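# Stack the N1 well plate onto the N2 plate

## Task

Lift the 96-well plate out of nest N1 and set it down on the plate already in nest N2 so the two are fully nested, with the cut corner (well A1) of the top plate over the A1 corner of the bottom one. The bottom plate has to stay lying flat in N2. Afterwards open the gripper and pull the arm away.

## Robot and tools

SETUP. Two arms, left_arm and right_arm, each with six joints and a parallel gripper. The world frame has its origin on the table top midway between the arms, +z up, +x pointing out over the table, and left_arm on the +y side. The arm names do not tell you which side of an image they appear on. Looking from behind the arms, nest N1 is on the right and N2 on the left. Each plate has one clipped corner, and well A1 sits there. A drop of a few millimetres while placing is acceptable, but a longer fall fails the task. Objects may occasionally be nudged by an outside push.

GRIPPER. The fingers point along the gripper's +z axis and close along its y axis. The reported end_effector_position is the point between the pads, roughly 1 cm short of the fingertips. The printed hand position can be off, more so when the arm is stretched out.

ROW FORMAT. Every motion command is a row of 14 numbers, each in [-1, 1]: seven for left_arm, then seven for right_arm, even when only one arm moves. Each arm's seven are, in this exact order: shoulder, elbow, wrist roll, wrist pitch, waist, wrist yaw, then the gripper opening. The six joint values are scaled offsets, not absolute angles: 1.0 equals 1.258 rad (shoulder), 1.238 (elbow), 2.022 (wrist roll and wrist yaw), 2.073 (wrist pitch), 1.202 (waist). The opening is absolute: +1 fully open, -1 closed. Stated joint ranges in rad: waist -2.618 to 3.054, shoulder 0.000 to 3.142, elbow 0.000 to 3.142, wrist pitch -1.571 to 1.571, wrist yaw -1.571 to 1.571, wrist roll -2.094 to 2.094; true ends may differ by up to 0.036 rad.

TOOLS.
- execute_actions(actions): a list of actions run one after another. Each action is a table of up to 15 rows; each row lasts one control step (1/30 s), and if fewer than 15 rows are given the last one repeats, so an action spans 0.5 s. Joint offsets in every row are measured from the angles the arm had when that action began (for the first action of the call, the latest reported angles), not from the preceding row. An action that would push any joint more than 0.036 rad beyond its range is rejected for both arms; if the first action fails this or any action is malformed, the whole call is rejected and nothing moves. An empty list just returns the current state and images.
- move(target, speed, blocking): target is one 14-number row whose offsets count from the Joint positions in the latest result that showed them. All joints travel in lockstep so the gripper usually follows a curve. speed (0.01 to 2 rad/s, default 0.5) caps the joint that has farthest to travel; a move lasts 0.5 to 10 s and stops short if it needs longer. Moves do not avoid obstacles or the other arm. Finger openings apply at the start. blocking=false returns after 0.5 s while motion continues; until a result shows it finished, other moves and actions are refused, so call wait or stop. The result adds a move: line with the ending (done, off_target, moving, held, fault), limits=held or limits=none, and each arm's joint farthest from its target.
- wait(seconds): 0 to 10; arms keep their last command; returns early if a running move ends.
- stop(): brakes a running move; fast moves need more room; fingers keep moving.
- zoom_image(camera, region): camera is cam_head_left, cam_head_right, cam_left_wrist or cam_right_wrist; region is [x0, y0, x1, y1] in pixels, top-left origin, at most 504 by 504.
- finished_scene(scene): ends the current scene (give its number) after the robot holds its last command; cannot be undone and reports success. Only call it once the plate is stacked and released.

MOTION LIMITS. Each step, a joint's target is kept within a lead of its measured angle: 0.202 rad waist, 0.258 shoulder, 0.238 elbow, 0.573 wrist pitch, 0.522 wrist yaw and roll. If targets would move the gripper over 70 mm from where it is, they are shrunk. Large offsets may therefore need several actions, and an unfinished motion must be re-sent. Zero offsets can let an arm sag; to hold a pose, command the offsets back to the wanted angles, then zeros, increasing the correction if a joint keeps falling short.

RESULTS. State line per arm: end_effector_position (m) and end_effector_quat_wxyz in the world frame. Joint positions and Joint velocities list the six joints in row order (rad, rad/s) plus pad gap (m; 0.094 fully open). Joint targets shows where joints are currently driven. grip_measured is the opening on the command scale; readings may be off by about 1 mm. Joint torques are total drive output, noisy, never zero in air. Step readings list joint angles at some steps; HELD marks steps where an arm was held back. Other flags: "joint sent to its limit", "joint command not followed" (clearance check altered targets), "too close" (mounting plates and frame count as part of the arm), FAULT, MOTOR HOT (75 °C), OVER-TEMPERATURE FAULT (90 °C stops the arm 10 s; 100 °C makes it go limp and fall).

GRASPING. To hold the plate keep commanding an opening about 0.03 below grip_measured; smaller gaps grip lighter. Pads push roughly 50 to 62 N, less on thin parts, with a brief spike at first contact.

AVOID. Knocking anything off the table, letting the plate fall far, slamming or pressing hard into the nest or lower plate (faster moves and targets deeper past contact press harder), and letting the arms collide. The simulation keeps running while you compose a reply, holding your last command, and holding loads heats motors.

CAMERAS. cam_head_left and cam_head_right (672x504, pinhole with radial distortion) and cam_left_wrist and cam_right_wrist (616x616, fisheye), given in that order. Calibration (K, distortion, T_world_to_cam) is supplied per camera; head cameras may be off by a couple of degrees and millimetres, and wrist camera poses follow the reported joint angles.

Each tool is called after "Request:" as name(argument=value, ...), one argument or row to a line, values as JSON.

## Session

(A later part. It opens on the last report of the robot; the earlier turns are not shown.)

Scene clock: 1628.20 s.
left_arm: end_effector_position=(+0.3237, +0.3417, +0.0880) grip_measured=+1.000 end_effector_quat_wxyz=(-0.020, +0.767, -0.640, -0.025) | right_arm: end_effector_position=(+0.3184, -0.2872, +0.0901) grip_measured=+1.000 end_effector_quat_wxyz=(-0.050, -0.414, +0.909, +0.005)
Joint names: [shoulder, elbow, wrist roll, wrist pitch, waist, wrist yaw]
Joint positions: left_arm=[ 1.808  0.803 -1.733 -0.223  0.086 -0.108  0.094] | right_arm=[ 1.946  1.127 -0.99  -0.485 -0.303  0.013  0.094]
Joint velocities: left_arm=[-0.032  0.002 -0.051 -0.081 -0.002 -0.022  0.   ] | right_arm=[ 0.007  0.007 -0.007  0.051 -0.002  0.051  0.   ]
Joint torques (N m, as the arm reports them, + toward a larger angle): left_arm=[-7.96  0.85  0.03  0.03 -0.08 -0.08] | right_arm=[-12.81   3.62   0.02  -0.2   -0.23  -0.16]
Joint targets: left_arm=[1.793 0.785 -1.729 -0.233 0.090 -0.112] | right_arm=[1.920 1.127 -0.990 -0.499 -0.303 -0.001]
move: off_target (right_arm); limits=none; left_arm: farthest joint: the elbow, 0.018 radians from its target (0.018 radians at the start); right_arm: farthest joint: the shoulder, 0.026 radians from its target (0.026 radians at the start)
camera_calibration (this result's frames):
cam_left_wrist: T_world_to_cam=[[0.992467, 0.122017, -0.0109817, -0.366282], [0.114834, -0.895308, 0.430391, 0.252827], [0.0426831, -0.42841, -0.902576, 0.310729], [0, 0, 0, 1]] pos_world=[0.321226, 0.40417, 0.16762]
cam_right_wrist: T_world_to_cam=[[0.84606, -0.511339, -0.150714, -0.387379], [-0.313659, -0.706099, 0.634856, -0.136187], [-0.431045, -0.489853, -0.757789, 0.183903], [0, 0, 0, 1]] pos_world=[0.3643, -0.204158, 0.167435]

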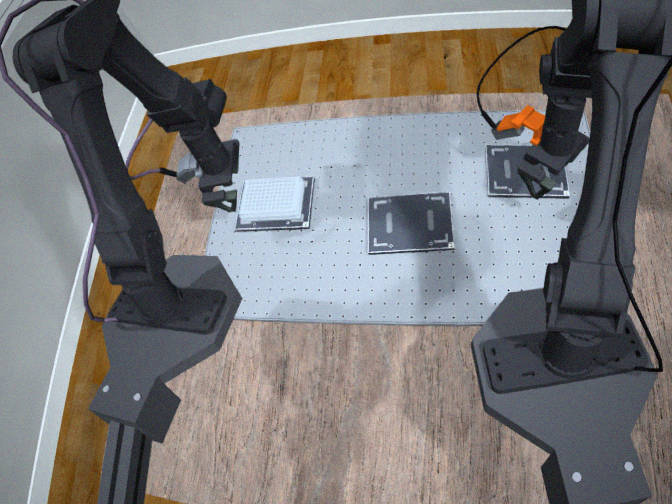

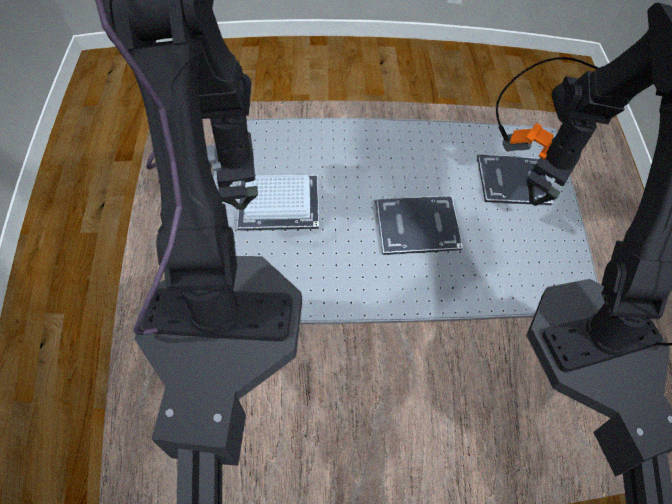

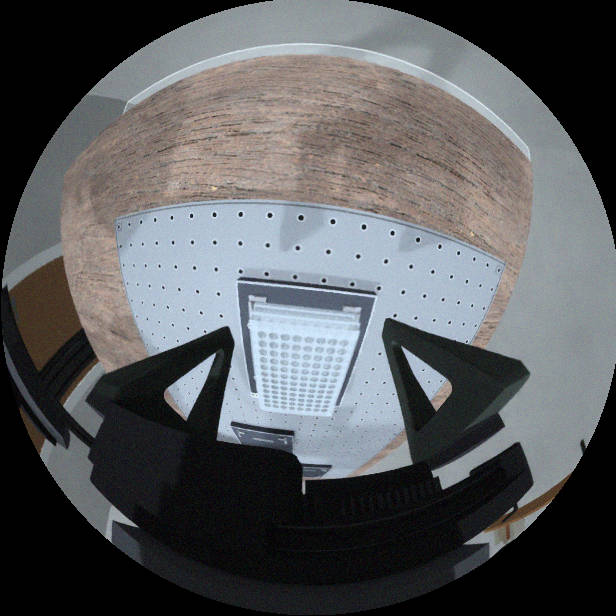

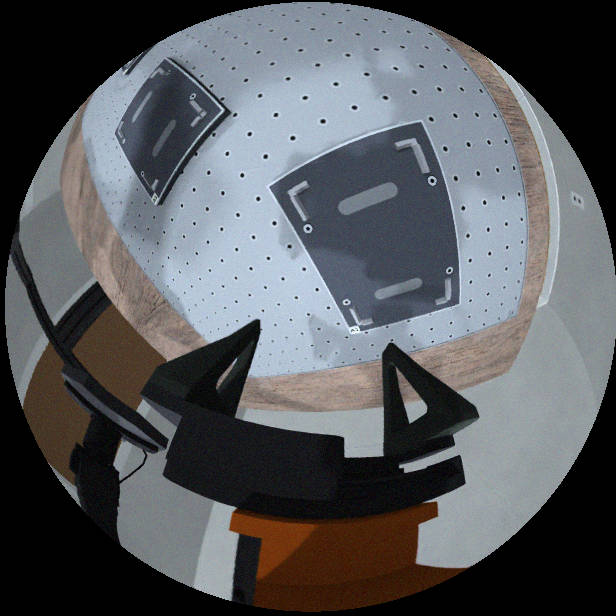

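Request:
zoom_image(
  camera="cam_left_wrist",
  region=[335, 300, 370, 340],
)

Request:
zoom_image(
  camera="cam_left_wrist",
  region=[245, 292, 280, 332],
)

Region (335, 300, 370, 340) of cam_left_wrist's 616x616 image, scaled by 12.600, with more detail than that image has; it fills the left 441 columns of this view, and the rest is white.

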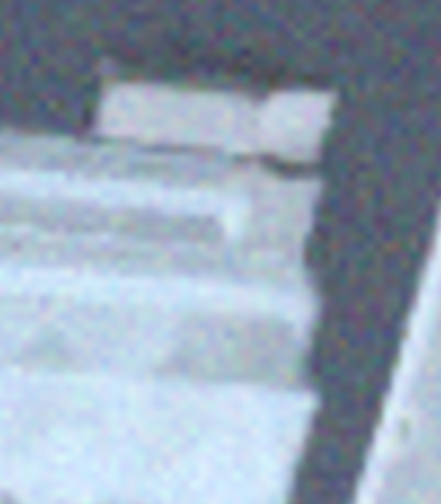

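Region (245, 292, 280, 332) of cam_left_wrist's 616x616 image, scaled by 12.600, with more detail than that image has; it fills the left 441 columns of this view, and the rest is white.

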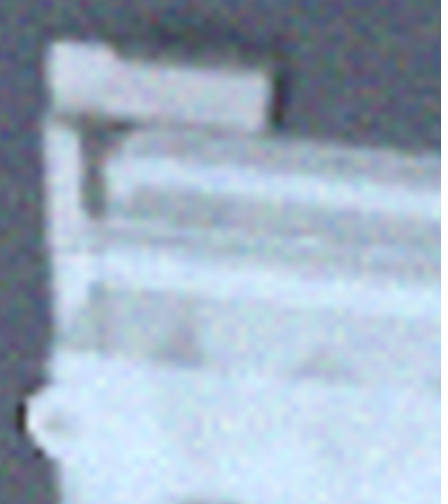

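Request:
zoom_image(
  camera="cam_left_wrist",
  region=[285, 296, 335, 341],
)

Region (285, 296, 335, 341) of cam_left_wrist's 616x616 image, scaled by 10.080, with more detail than that image has; it fills the top 454 rows of this view, and the rest is white.

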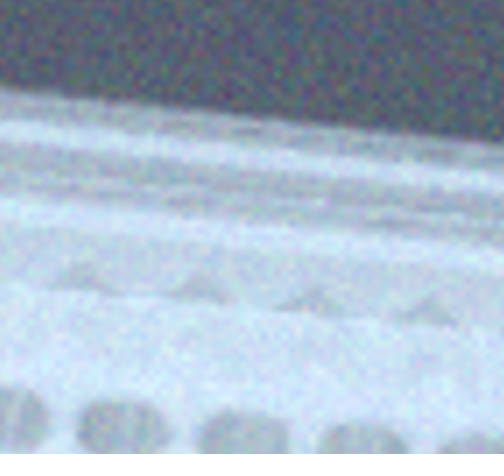

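Request:
move(
  target=[-0.012,-0.0145,0.002,-0.004,0.087,0.0,1.0,-0.0207,0,0,-0.0068,0,-0.0069,1.0],
  speed=0.3,
)

Scene clock: 1747.57 s.
left_arm: end_effector_position=(+0.3197, +0.3752, +0.0877) grip_measured=+1.000 end_effector_quat_wxyz=(-0.029, +0.796, -0.604, -0.038) | right_arm: end_effector_position=(+0.3184, -0.2872, +0.0901) grip_measured=+1.000 end_effector_quat_wxyz=(-0.050, -0.414, +0.909, +0.005)
Joint names: [shoulder, elbow, wrist roll, wrist pitch, waist, wrist yaw]
Joint positions: left_arm=[ 1.808  0.803 -1.733 -0.223  0.184 -0.105  0.094] | right_arm=[ 1.946  1.127 -0.99  -0.485 -0.303  0.013  0.094]
Joint velocities: left_arm=[ 0.002  0.007  0.007 -0.051 -0.012  0.007  0.   ] | right_arm=[-0.012 -0.007 -0.037  0.081  0.007 -0.051  0.   ]
Joint torques (N m, as the arm reports them, + toward a larger angle): left_arm=[-7.94  0.83  0.03  0.04  0.43 -0.06] | right_arm=[-12.83   3.64   0.01  -0.19  -0.26  -0.17]
Joint targets: left_arm=[1.793 0.785 -1.729 -0.231 0.190 -0.108] | right_arm=[1.920 1.127 -0.990 -0.499 -0.303 -0.001]
move: off_target (right_arm); limits=none; left_arm: farthest joint: the elbow, 0.018 radians from its target (0.018 radians at the start); right_arm: farthest joint: the shoulder, 0.026 radians from its target (0.026 radians at the start)
camera_calibration (this result's frames):
cam_left_wrist: T_world_to_cam=[[0.976871, 0.213581, -0.0103073, -0.395799], [0.199617, -0.893601, 0.402033, 0.258148], [0.0766559, -0.394792, -0.915567, 0.302635], [0, 0, 0, 1]] pos_world=[0.311915, 0.434694, 0.169219]
cam_right_wrist: T_world_to_cam=[[0.84606, -0.511339, -0.150714, -0.387379], [-0.313659, -0.706099, 0.634856, -0.136187], [-0.431045, -0.489853, -0.757789, 0.183903], [0, 0, 0, 1]] pos_world=[0.3643, -0.204158, 0.167435]

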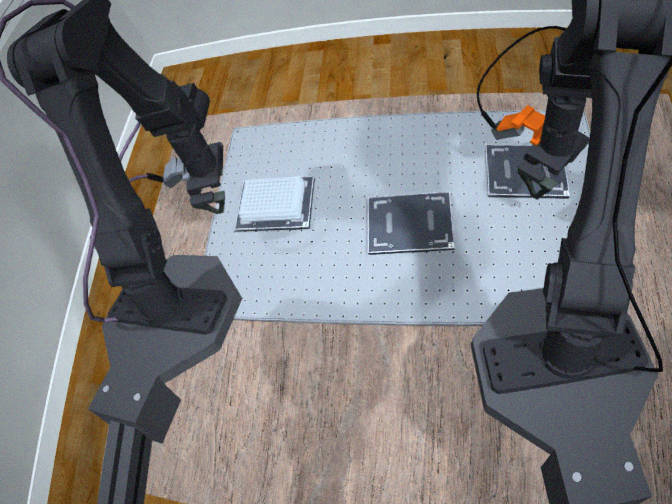

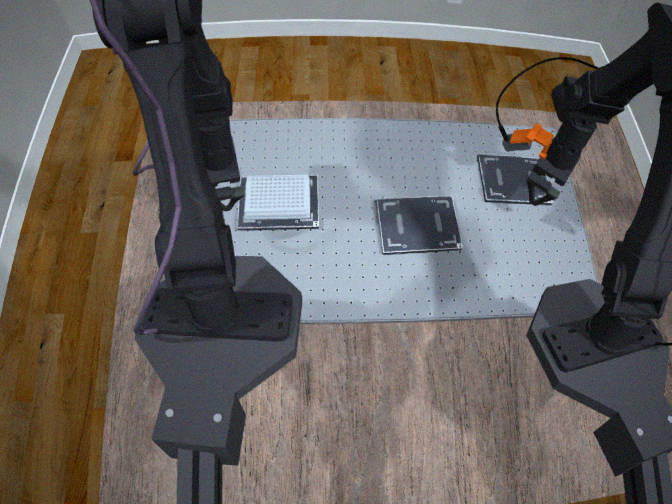

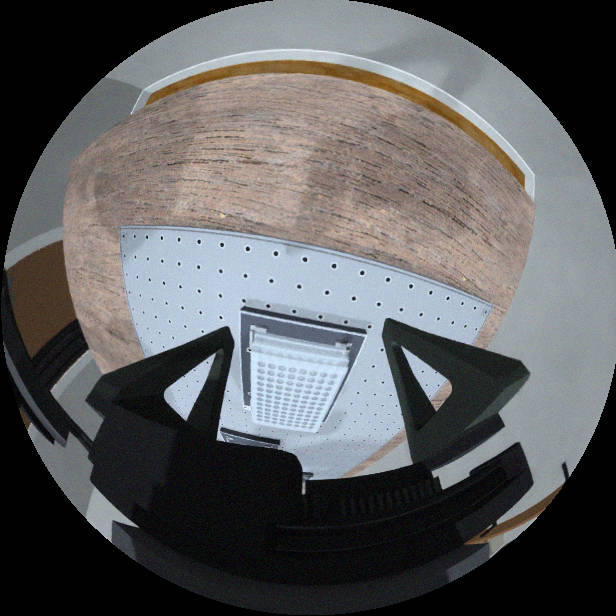

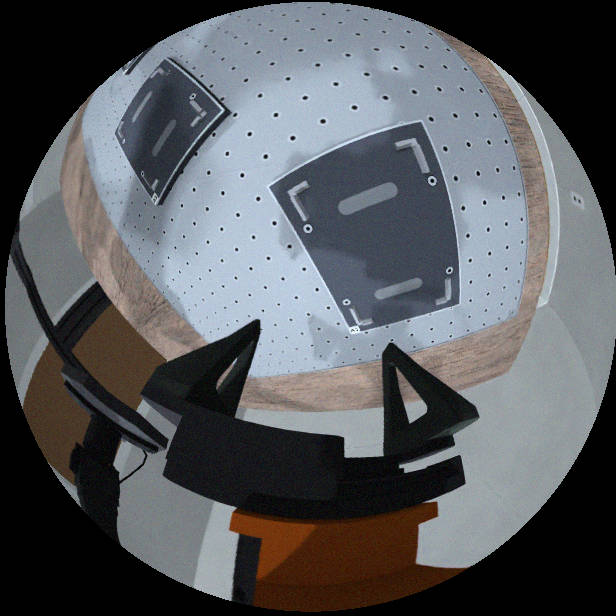

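Request:
zoom_image(
  camera="cam_head_right",
  region=[232, 165, 328, 240],
)

Request:
zoom_image(
  camera="cam_head_left",
  region=[228, 168, 324, 240],
)

Region (232, 165, 328, 240) of cam_head_right's 672x504 image, scaled by 5.250, with more detail than that image has; it fills the top 394 rows of this view, and the rest is white.

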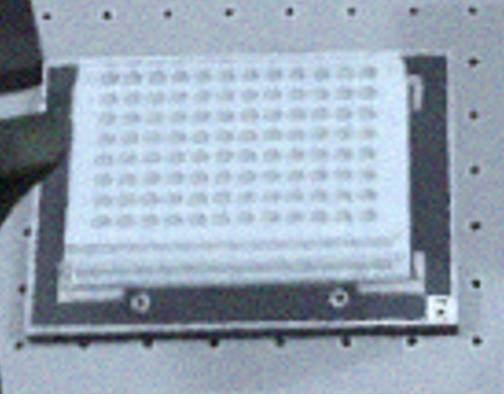

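Region (228, 168, 324, 240) of cam_head_left's 672x504 image, scaled by 5.250, with more detail than that image has; it fills the top 378 rows of this view, and the rest is white.

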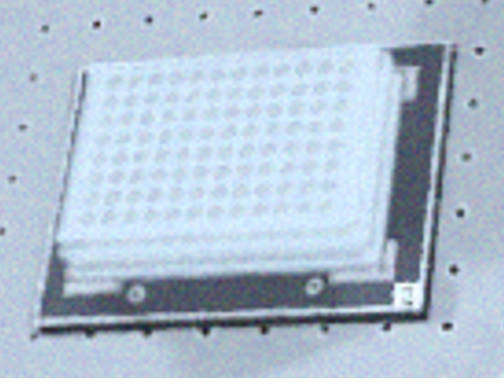

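Request:
move(
  target=[0.095,-0.0145,0.002,0.063,0.004,0.0,1.0,-0.0207,0,0,-0.0068,0,-0.0069,1.0],
  speed=0.2,
)

Scene clock: 1758.07 s.
left_arm: end_effector_position=(+0.3203, +0.3746, +0.0587) grip_measured=+1.000 end_effector_quat_wxyz=(-0.033, +0.796, -0.603, -0.033) | right_arm: end_effector_position=(+0.3184, -0.2872, +0.0901) grip_measured=+1.000 end_effector_quat_wxyz=(-0.050, -0.414, +0.909, +0.005)
Joint names: [shoulder, elbow, wrist roll, wrist pitch, waist, wrist yaw]
Joint positions: left_arm=[ 1.921  0.803 -1.733 -0.097  0.184 -0.103  0.094] | right_arm=[ 1.946  1.127 -0.99  -0.485 -0.303  0.013  0.094]
Joint velocities: left_arm=[ 0.017  0.012  0.007 -0.037 -0.002  0.022  0.   ] | right_arm=[ 0.017  0.002  0.037  0.051 -0.022  0.066  0.   ]
Joint torques (N m, as the arm reports them, + toward a larger angle): left_arm=[-6.64  0.34  0.03  0.18  0.22 -0.05] | right_arm=[-12.83   3.64   0.01  -0.19  -0.26  -0.17]
Joint targets: left_arm=[1.928 0.785 -1.729 -0.092 0.189 -0.105] | right_arm=[1.920 1.127 -0.990 -0.499 -0.303 -0.001]
move: off_target (right_arm); limits=none; left_arm: farthest joint: the elbow, 0.018 radians from its target (0.018 radians at the start); right_arm: farthest joint: the shoulder, 0.026 radians from its target (0.026 radians at the start)
camera_calibration (this result's frames):
cam_left_wrist: T_world_to_cam=[[0.976891, 0.213726, 0.00243273, -0.397425], [0.194482, -0.89354, 0.404676, 0.270688], [0.0886634, -0.394851, -0.914457, 0.271961], [0, 0, 0, 1]] pos_world=[0.311484, 0.434195, 0.140122]
cam_right_wrist: T_world_to_cam=[[0.84606, -0.511339, -0.150714, -0.387379], [-0.313659, -0.706099, 0.634856, -0.136187], [-0.431045, -0.489853, -0.757789, 0.183903], [0, 0, 0, 1]] pos_world=[0.3643, -0.204158, 0.167435]

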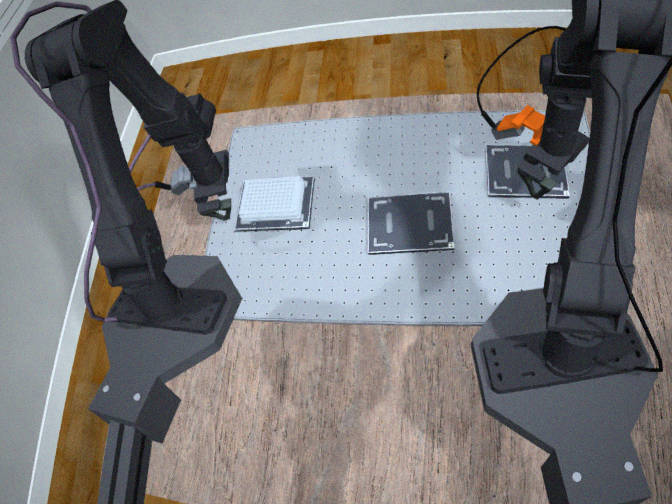

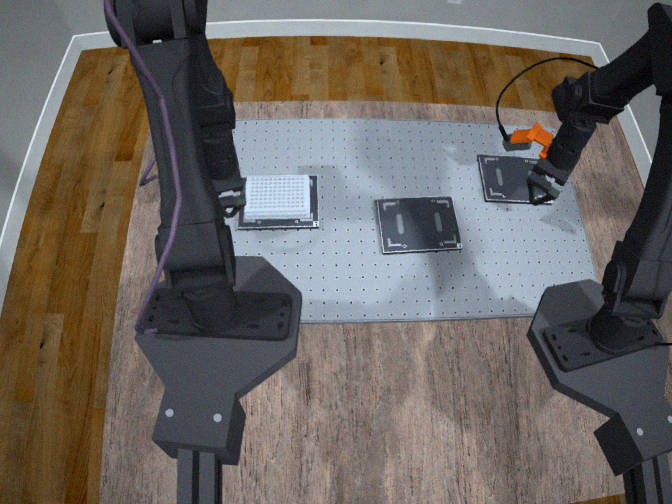

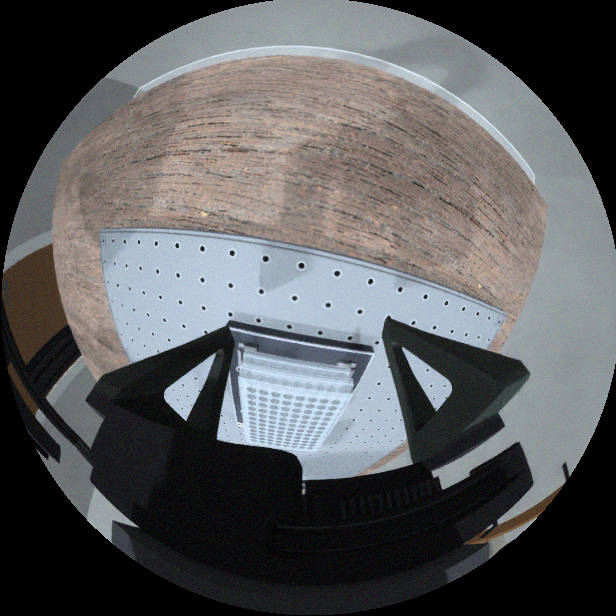

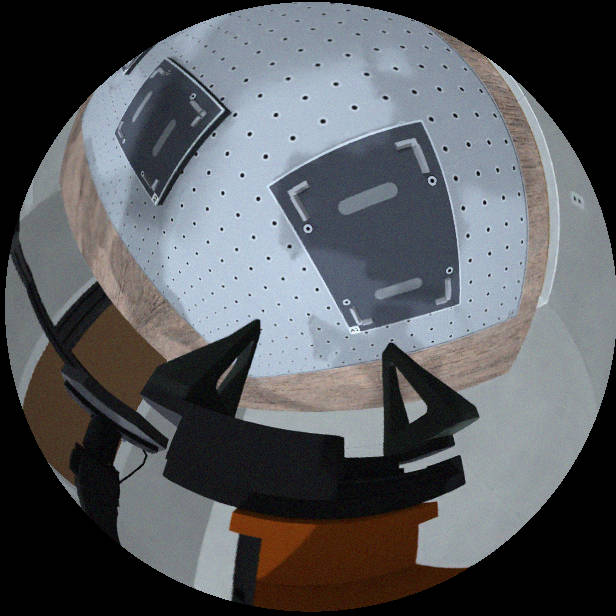

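Request:
zoom_image(
  camera="cam_left_wrist",
  region=[225, 320, 385, 420],
)

Request:
zoom_image(
  camera="cam_left_wrist",
  region=[230, 335, 300, 400],
)

Request:
zoom_image(
  camera="cam_left_wrist",
  region=[295, 345, 375, 410],
)

Region (225, 320, 385, 420) of cam_left_wrist's 616x616 image, scaled by 3.150, with more detail than that image has; it fills the top 315 rows of this view, and the rest is white.

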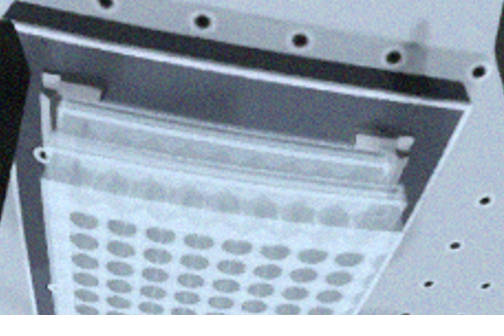

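Region (230, 335, 300, 400) of cam_left_wrist's 616x616 image, scaled by 7.200, with more detail than that image has; it fills the top 468 rows of this view, and the rest is white.

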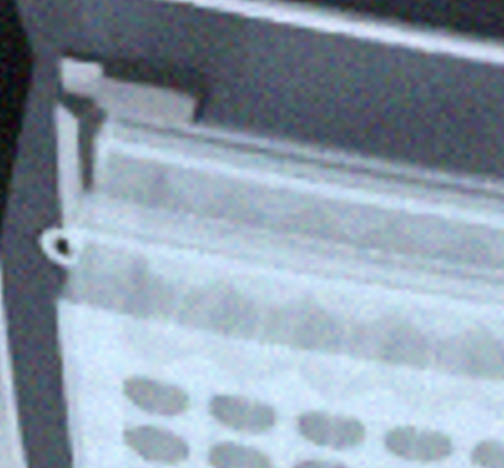

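Region (295, 345, 375, 410) of cam_left_wrist's 616x616 image, scaled by 6.300, with more detail than that image has; it fills the top 410 rows of this view, and the rest is white.

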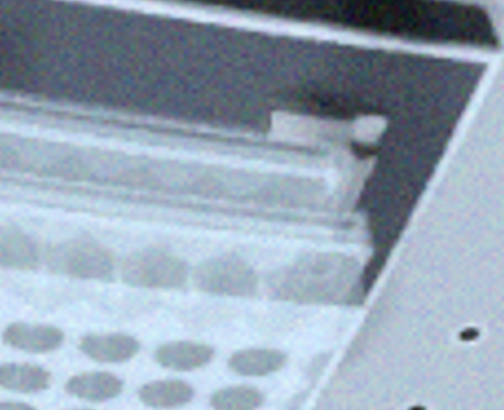

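Request:
zoom_image(
  camera="cam_head_right",
  region=[238, 200, 322, 230],
)

Request:
zoom_image(
  camera="cam_head_left",
  region=[232, 198, 316, 232],
)

Request:
zoom_image(
  camera="cam_head_left",
  region=[280, 172, 320, 228],
)

Region (238, 200, 322, 230) of cam_head_right's 672x504 image, scaled by 6.000, with more detail than that image has; it fills the top 180 rows of this view, and the rest is white.

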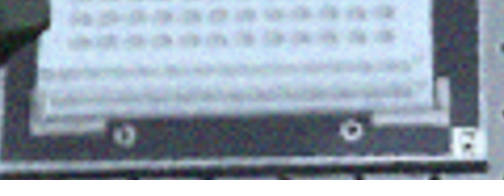

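Region (232, 198, 316, 232) of cam_head_left's 672x504 image, scaled by 6.000, with more detail than that image has; it fills the top 204 rows of this view, and the rest is white.

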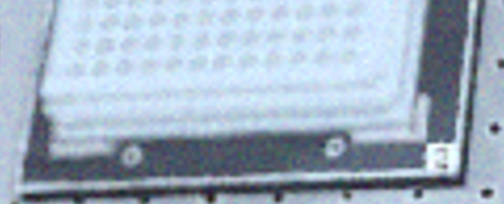

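Region (280, 172, 320, 228) of cam_head_left's 672x504 image, scaled by 9.000, with more detail than that image has; it fills the left 360 columns of this view, and the rest is white.

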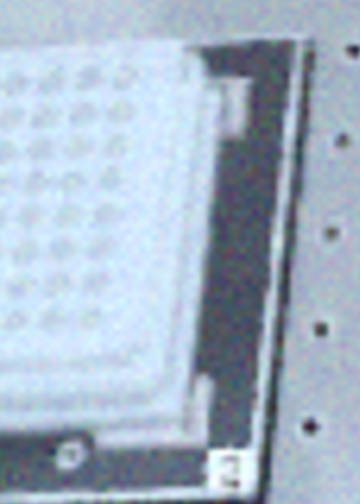

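Request:
zoom_image(
  camera="cam_head_right",
  region=[240, 196, 280, 228],
)

Request:
zoom_image(
  camera="cam_head_right",
  region=[280, 196, 320, 228],
)

Region (240, 196, 280, 228) of cam_head_right's 672x504 image, scaled by 12.600, with more detail than that image has; it fills the top 403 rows of this view, and the rest is white.

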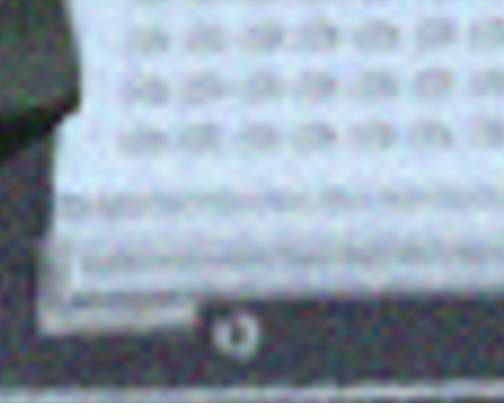

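Region (280, 196, 320, 228) of cam_head_right's 672x504 image, scaled by 12.600, with more detail than that image has; it fills the top 403 rows of this view, and the rest is white.

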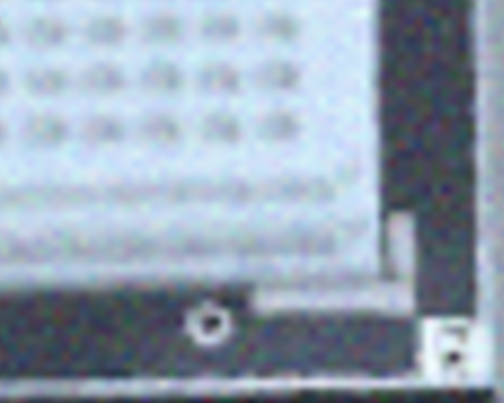

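Request:
zoom_image(
  camera="cam_left_wrist",
  region=[262, 345, 312, 400],
)

Request:
zoom_image(
  camera="cam_left_wrist",
  region=[305, 352, 355, 407],
)

Region (262, 345, 312, 400) of cam_left_wrist's 616x616 image, scaled by 9.164, with more detail than that image has; it fills the left 458 columns of this view, and the rest is white.

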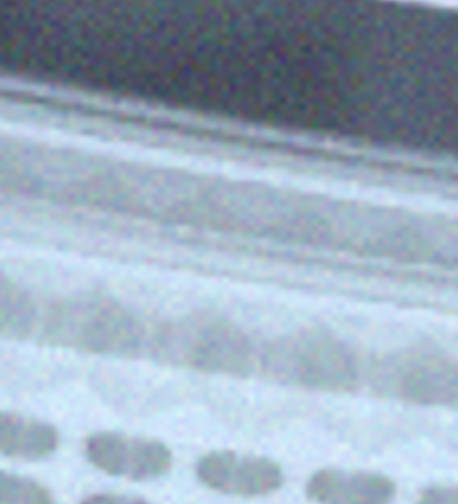

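Region (305, 352, 355, 407) of cam_left_wrist's 616x616 image, scaled by 9.164, with more detail than that image has; it fills the left 458 columns of this view, and the rest is white.

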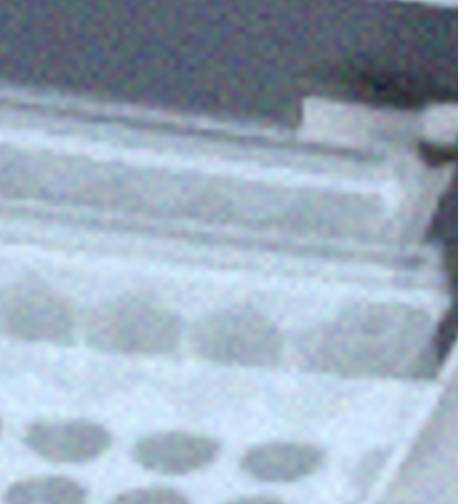

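Request:
zoom_image(
  camera="cam_left_wrist",
  region=[230, 342, 270, 392],
)

Request:
zoom_image(
  camera="cam_left_wrist",
  region=[330, 358, 370, 408],
)

Region (230, 342, 270, 392) of cam_left_wrist's 616x616 image, scaled by 10.080, with more detail than that image has; it fills the left 403 columns of this view, and the rest is white.

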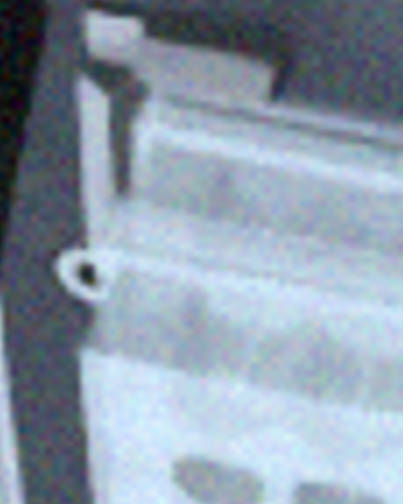

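Region (330, 358, 370, 408) of cam_left_wrist's 616x616 image, scaled by 10.080, with more detail than that image has; it fills the left 403 columns of this view, and the rest is white.

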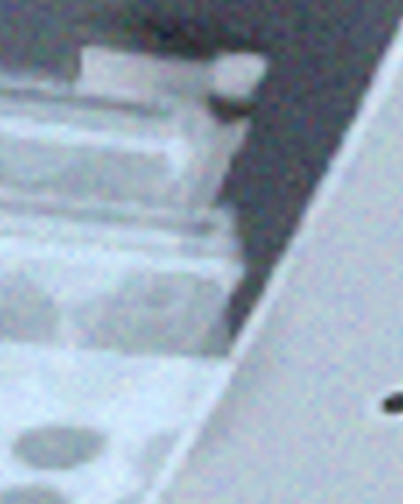

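Request:
move(
  target=[-0.104,-0.0145,0.002,-0.067,0.002,0.0,1.0,-0.0207,0,0,-0.0068,0,-0.0069,1.0],
  speed=0.25,
)

Scene clock: 1879.27 s.
left_arm: end_effector_position=(+0.3199, +0.3746, +0.0870) grip_measured=+1.000 end_effector_quat_wxyz=(-0.028, +0.796, -0.604, -0.037) | right_arm: end_effector_position=(+0.3184, -0.2872, +0.0901) grip_measured=+1.000 end_effector_quat_wxyz=(-0.050, -0.414, +0.909, +0.005)
Joint names: [shoulder, elbow, wrist roll, wrist pitch, waist, wrist yaw]
Joint positions: left_arm=[ 1.811  0.803 -1.733 -0.219  0.184 -0.102  0.094] | right_arm=[ 1.946  1.127 -0.99  -0.485 -0.303  0.013  0.094]
Joint velocities: left_arm=[ 0.012 -0.012 -0.007 -0.007 -0.012  0.081  0.   ] | right_arm=[ 0.007  0.002  0.022  0.007 -0.002 -0.022  0.   ]
Joint torques (N m, as the arm reports them, + toward a larger angle): left_arm=[-8.33  0.82  0.03 -0.03  0.06 -0.05] | right_arm=[-12.84   3.62   0.01  -0.2   -0.28  -0.16]
Joint targets: left_arm=[1.790 0.785 -1.729 -0.235 0.187 -0.103] | right_arm=[1.920 1.127 -0.990 -0.499 -0.303 -0.001]
move: off_target (left_arm, right_arm); limits=none; left_arm: farthest joint: the shoulder, 0.021 radians from its target (0.131 radians at the start); right_arm: farthest joint: the shoulder, 0.026 radians from its target (0.026 radians at the start)
camera_calibration (this result's frames):
cam_left_wrist: T_world_to_cam=[[0.976871, 0.213603, -0.0098663, -0.395959], [0.199222, -0.892401, 0.404884, 0.257359], [0.0776797, -0.397485, -0.914315, 0.302305], [0, 0, 0, 1]] pos_world=[0.312046, 0.434407, 0.168294]
cam_right_wrist: T_world_to_cam=[[0.84606, -0.511339, -0.150714, -0.387379], [-0.313659, -0.706099, 0.634856, -0.136187], [-0.431045, -0.489853, -0.757789, 0.183903], [0, 0, 0, 1]] pos_world=[0.3643, -0.204158, 0.167435]

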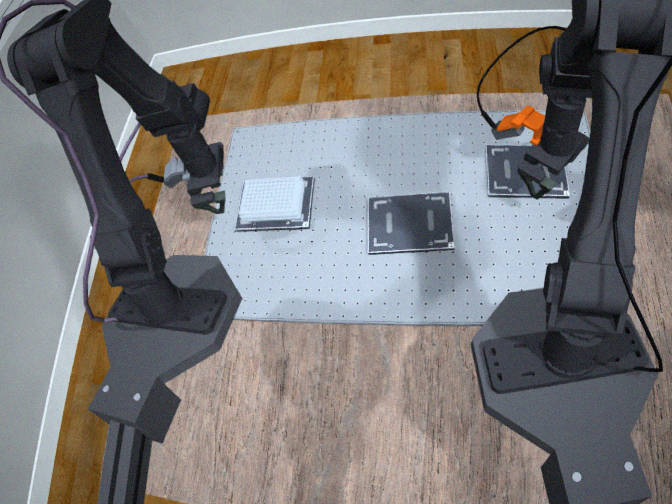

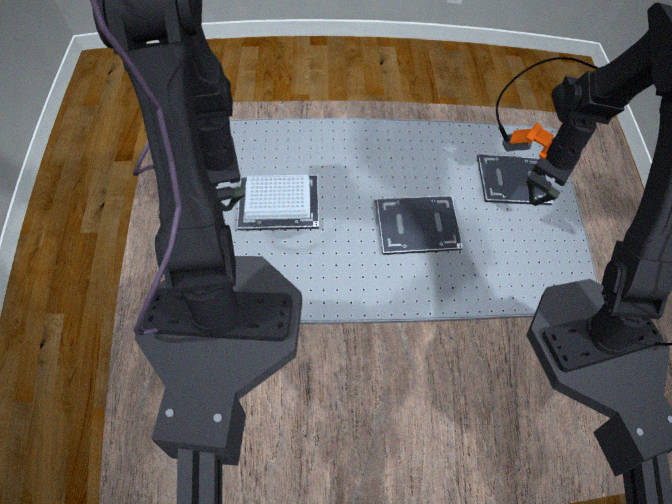

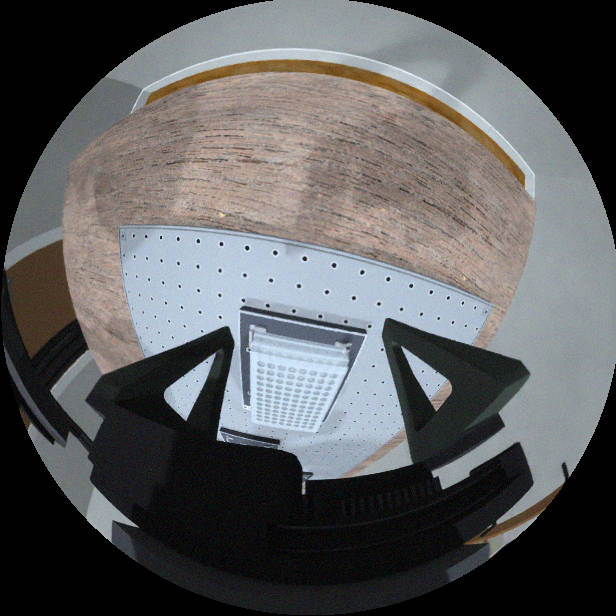

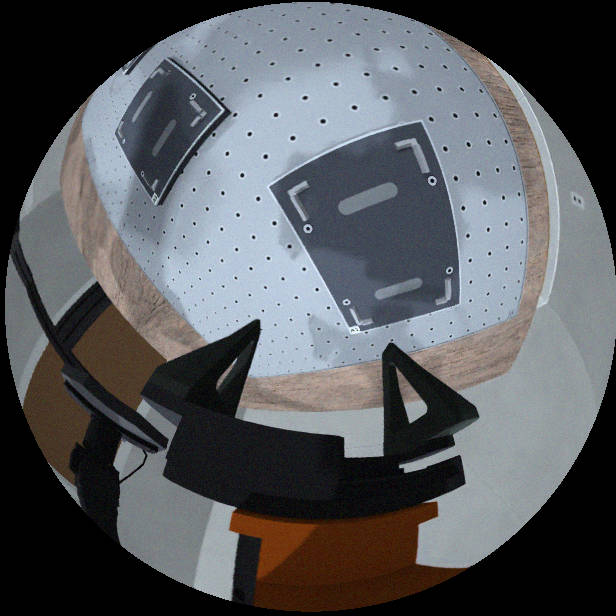

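Request:
move(
  target=[-0.012,-0.0145,0.002,-0.004,-0.249,-0.011,1.0,-0.0207,0,0,-0.0068,0,-0.0069,1.0],
  speed=0.4,
)

Scene clock: 1883.20 s.
left_arm: end_effector_position=(+0.3225, +0.2745, +0.0913) grip_measured=+1.000 end_effector_quat_wxyz=(+0.000, +0.706, -0.708, +0.001) | right_arm: end_effector_position=(+0.3184, -0.2872, +0.0901) grip_measured=+1.000 end_effector_quat_wxyz=(-0.050, -0.414, +0.909, +0.005)
Joint names: [shoulder, elbow, wrist roll, wrist pitch, waist, wrist yaw]
Joint positions: left_arm=[ 1.811  0.803 -1.733 -0.22  -0.109 -0.11   0.094] | right_arm=[ 1.946  1.127 -0.99  -0.485 -0.303  0.013  0.094]
Joint velocities: left_arm=[-0.012 -0.012  0.022  0.007  0.017  0.022  0.   ] | right_arm=[ 0.017  0.007  0.007  0.066 -0.017 -0.037  0.   ]
Joint torques (N m, as the arm reports them, + toward a larger angle): left_arm=[-7.9   0.91  0.03  0.07 -1.09 -0.08] | right_arm=[-12.82   3.65   0.01  -0.2   -0.28  -0.17]
Joint targets: left_arm=[1.796 0.785 -1.729 -0.228 -0.115 -0.124] | right_arm=[1.920 1.127 -0.990 -0.499 -0.303 -0.001]
move: off_target (right_arm); limits=none; left_arm: farthest joint: the elbow, 0.018 radians from its target (0.018 radians at the start); right_arm: farthest joint: the shoulder, 0.026 radians from its target (0.026 radians at the start)
camera_calibration (this result's frames):
cam_left_wrist: T_world_to_cam=[[0.998168, -0.0603975, -0.00347663, -0.309315], [-0.0509804, -0.870694, 0.489176, 0.232735], [-0.0325721, -0.488103, -0.872178, 0.322807], [0, 0, 0, 1]] pos_world=[0.331128, 0.341523, 0.166622]
cam_right_wrist: T_world_to_cam=[[0.84606, -0.511339, -0.150714, -0.387379], [-0.313659, -0.706099, 0.634856, -0.136187], [-0.431045, -0.489853, -0.757789, 0.183903], [0, 0, 0, 1]] pos_world=[0.3643, -0.204158, 0.167435]

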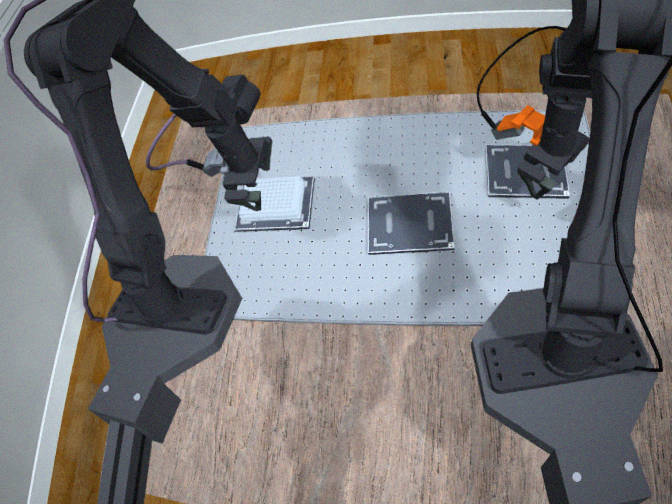

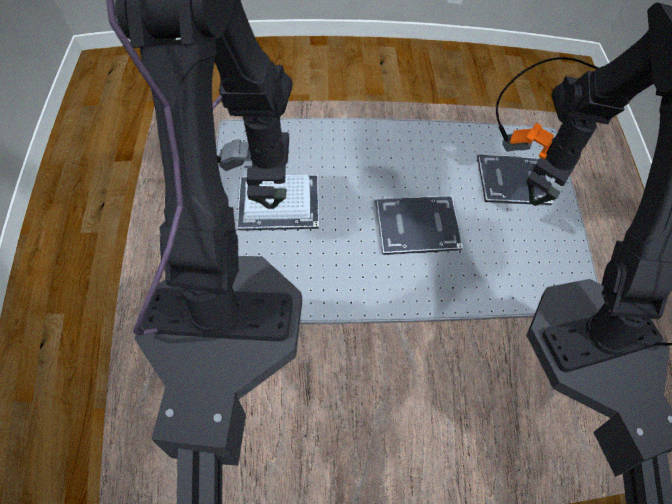

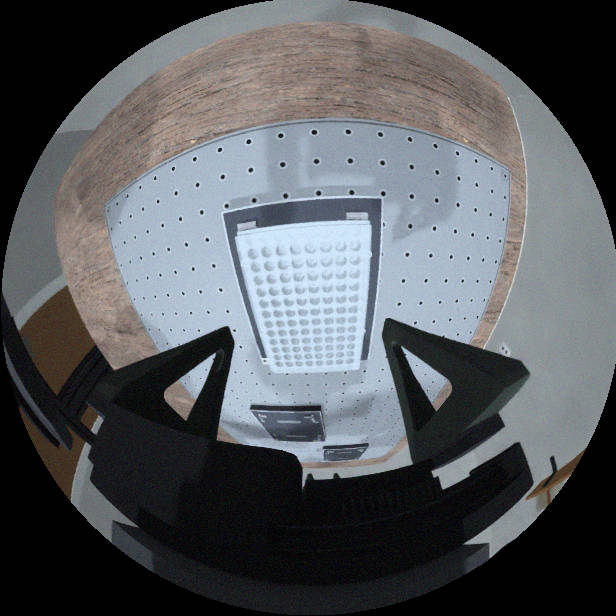

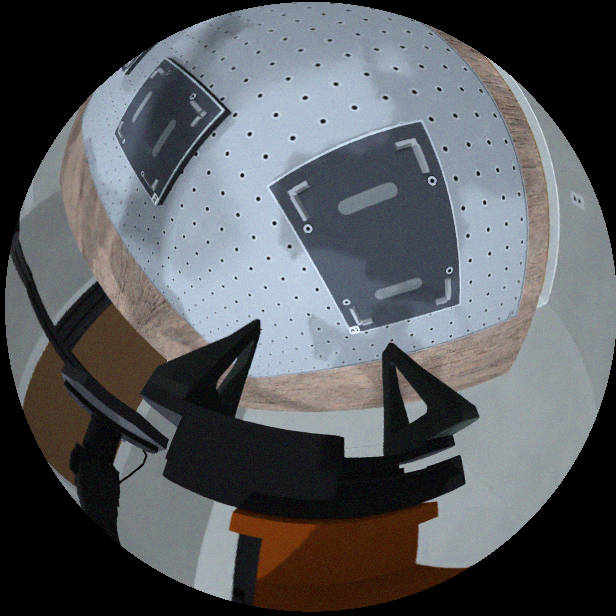

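Request:
zoom_image(
  camera="cam_left_wrist",
  region=[220, 195, 390, 270],
)

Request:
zoom_image(
  camera="cam_left_wrist",
  region=[245, 320, 385, 385],
)

Region (220, 195, 390, 270) of cam_left_wrist's 616x616 image, scaled by 2.965, with more detail than that image has; it fills the top 222 rows of this view, and the rest is white.

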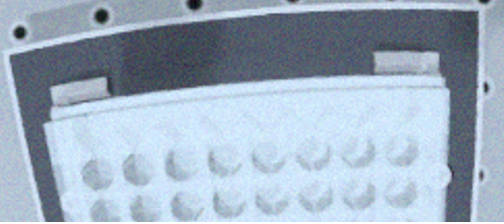

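Region (245, 320, 385, 385) of cam_left_wrist's 616x616 image, scaled by 3.600, with more detail than that image has; it fills the top 234 rows of this view, and the rest is white.

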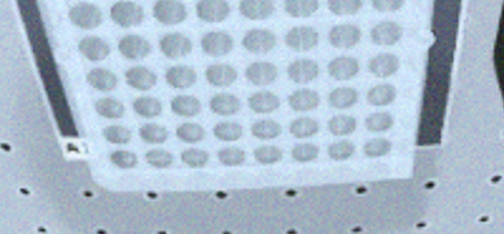

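Request:
move(
  target=[0.0914,-0.0145,0.002,0.0586,0.0108,-0.0025,1.0,-0.0207,0,0,-0.0068,0,-0.0069,1.0],
  speed=0.2,
)

Scene clock: 1896.57 s.
left_arm: end_effector_position=(+0.3223, +0.2736, +0.0636) grip_measured=+1.000 end_effector_quat_wxyz=(-0.003, +0.709, -0.706, +0.004) | right_arm: end_effector_position=(+0.3184, -0.2872, +0.0901) grip_measured=+1.000 end_effector_quat_wxyz=(-0.050, -0.414, +0.909, +0.005)
Joint names: [shoulder, elbow, wrist roll, wrist pitch, waist, wrist yaw]
Joint positions: left_arm=[ 1.919  0.803 -1.733 -0.103 -0.103 -0.111  0.094] | right_arm=[ 1.946  1.127 -0.99  -0.485 -0.303  0.013  0.094]
Joint velocities: left_arm=[ 0.007 -0.007 -0.037 -0.007 -0.017  0.007  0.   ] | right_arm=[-0.007 -0.012  0.022  0.007  0.017 -0.022  0.   ]
Joint torques (N m, as the arm reports them, + toward a larger angle): left_arm=[-6.59  0.44  0.03  0.26 -0.31 -0.03] | right_arm=[-12.87   3.64   0.01  -0.18  -0.29  -0.16]
Joint targets: left_arm=[1.926 0.785 -1.729 -0.098 -0.096 -0.115] | right_arm=[1.920 1.127 -0.990 -0.499 -0.303 -0.001]
move: off_target (right_arm); limits=none; left_arm: farthest joint: the elbow, 0.018 radians from its target (0.018 radians at the start); right_arm: farthest joint: the shoulder, 0.026 radians from its target (0.026 radians at the start)
camera_calibration (this result's frames):
cam_left_wrist: T_world_to_cam=[[0.998525, -0.0540771, 0.004884, -0.311695], [-0.0495915, -0.871662, 0.487591, 0.245412], [-0.0221103, -0.487114, -0.873058, 0.294615], [0, 0, 0, 1]] pos_world=[0.32992, 0.340572, 0.139078]
cam_right_wrist: T_world_to_cam=[[0.84606, -0.511339, -0.150714, -0.387379], [-0.313659, -0.706099, 0.634856, -0.136187], [-0.431045, -0.489853, -0.757789, 0.183903], [0, 0, 0, 1]] pos_world=[0.3643, -0.204158, 0.167435]

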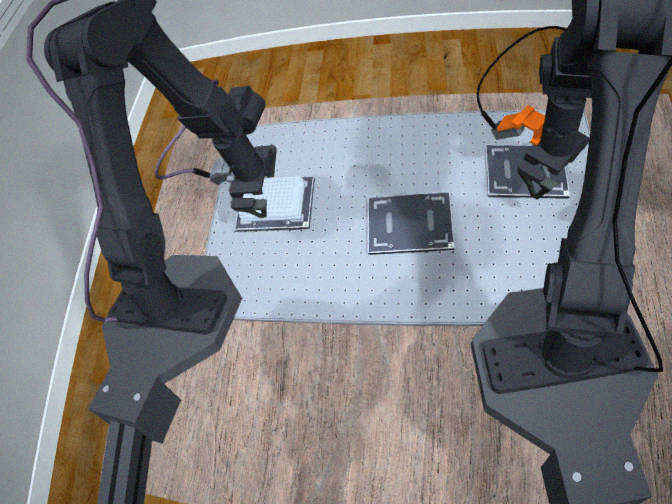

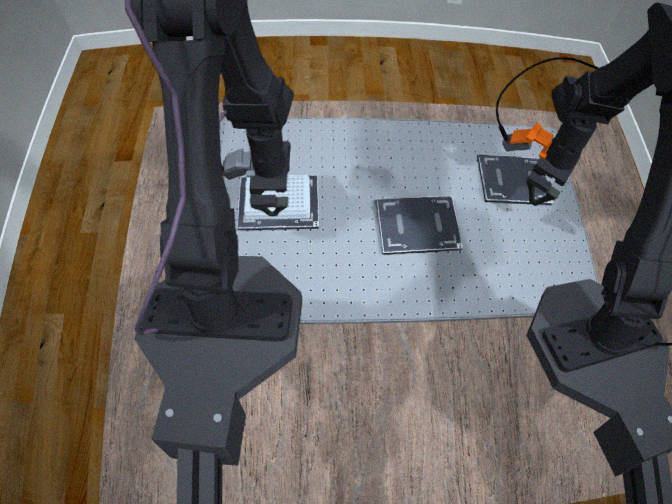

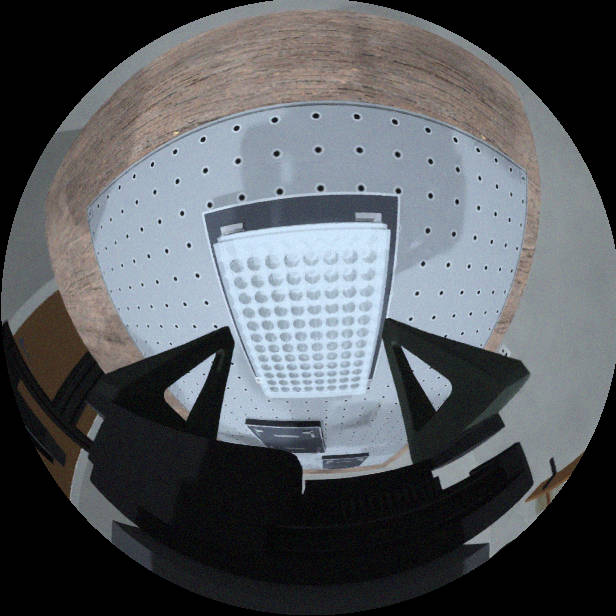

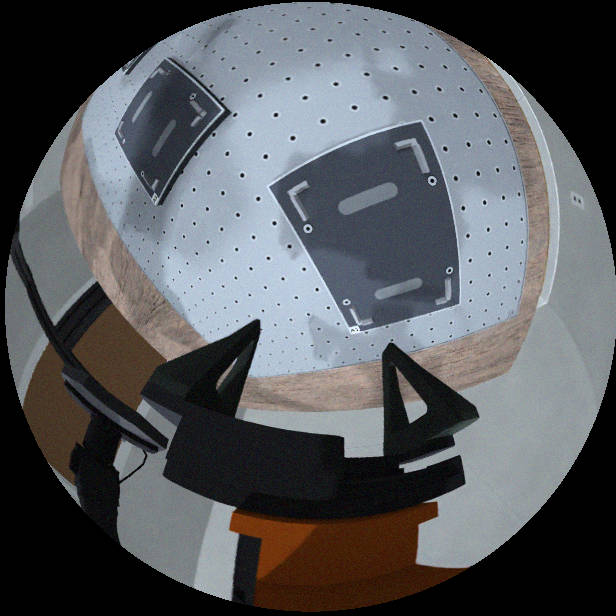

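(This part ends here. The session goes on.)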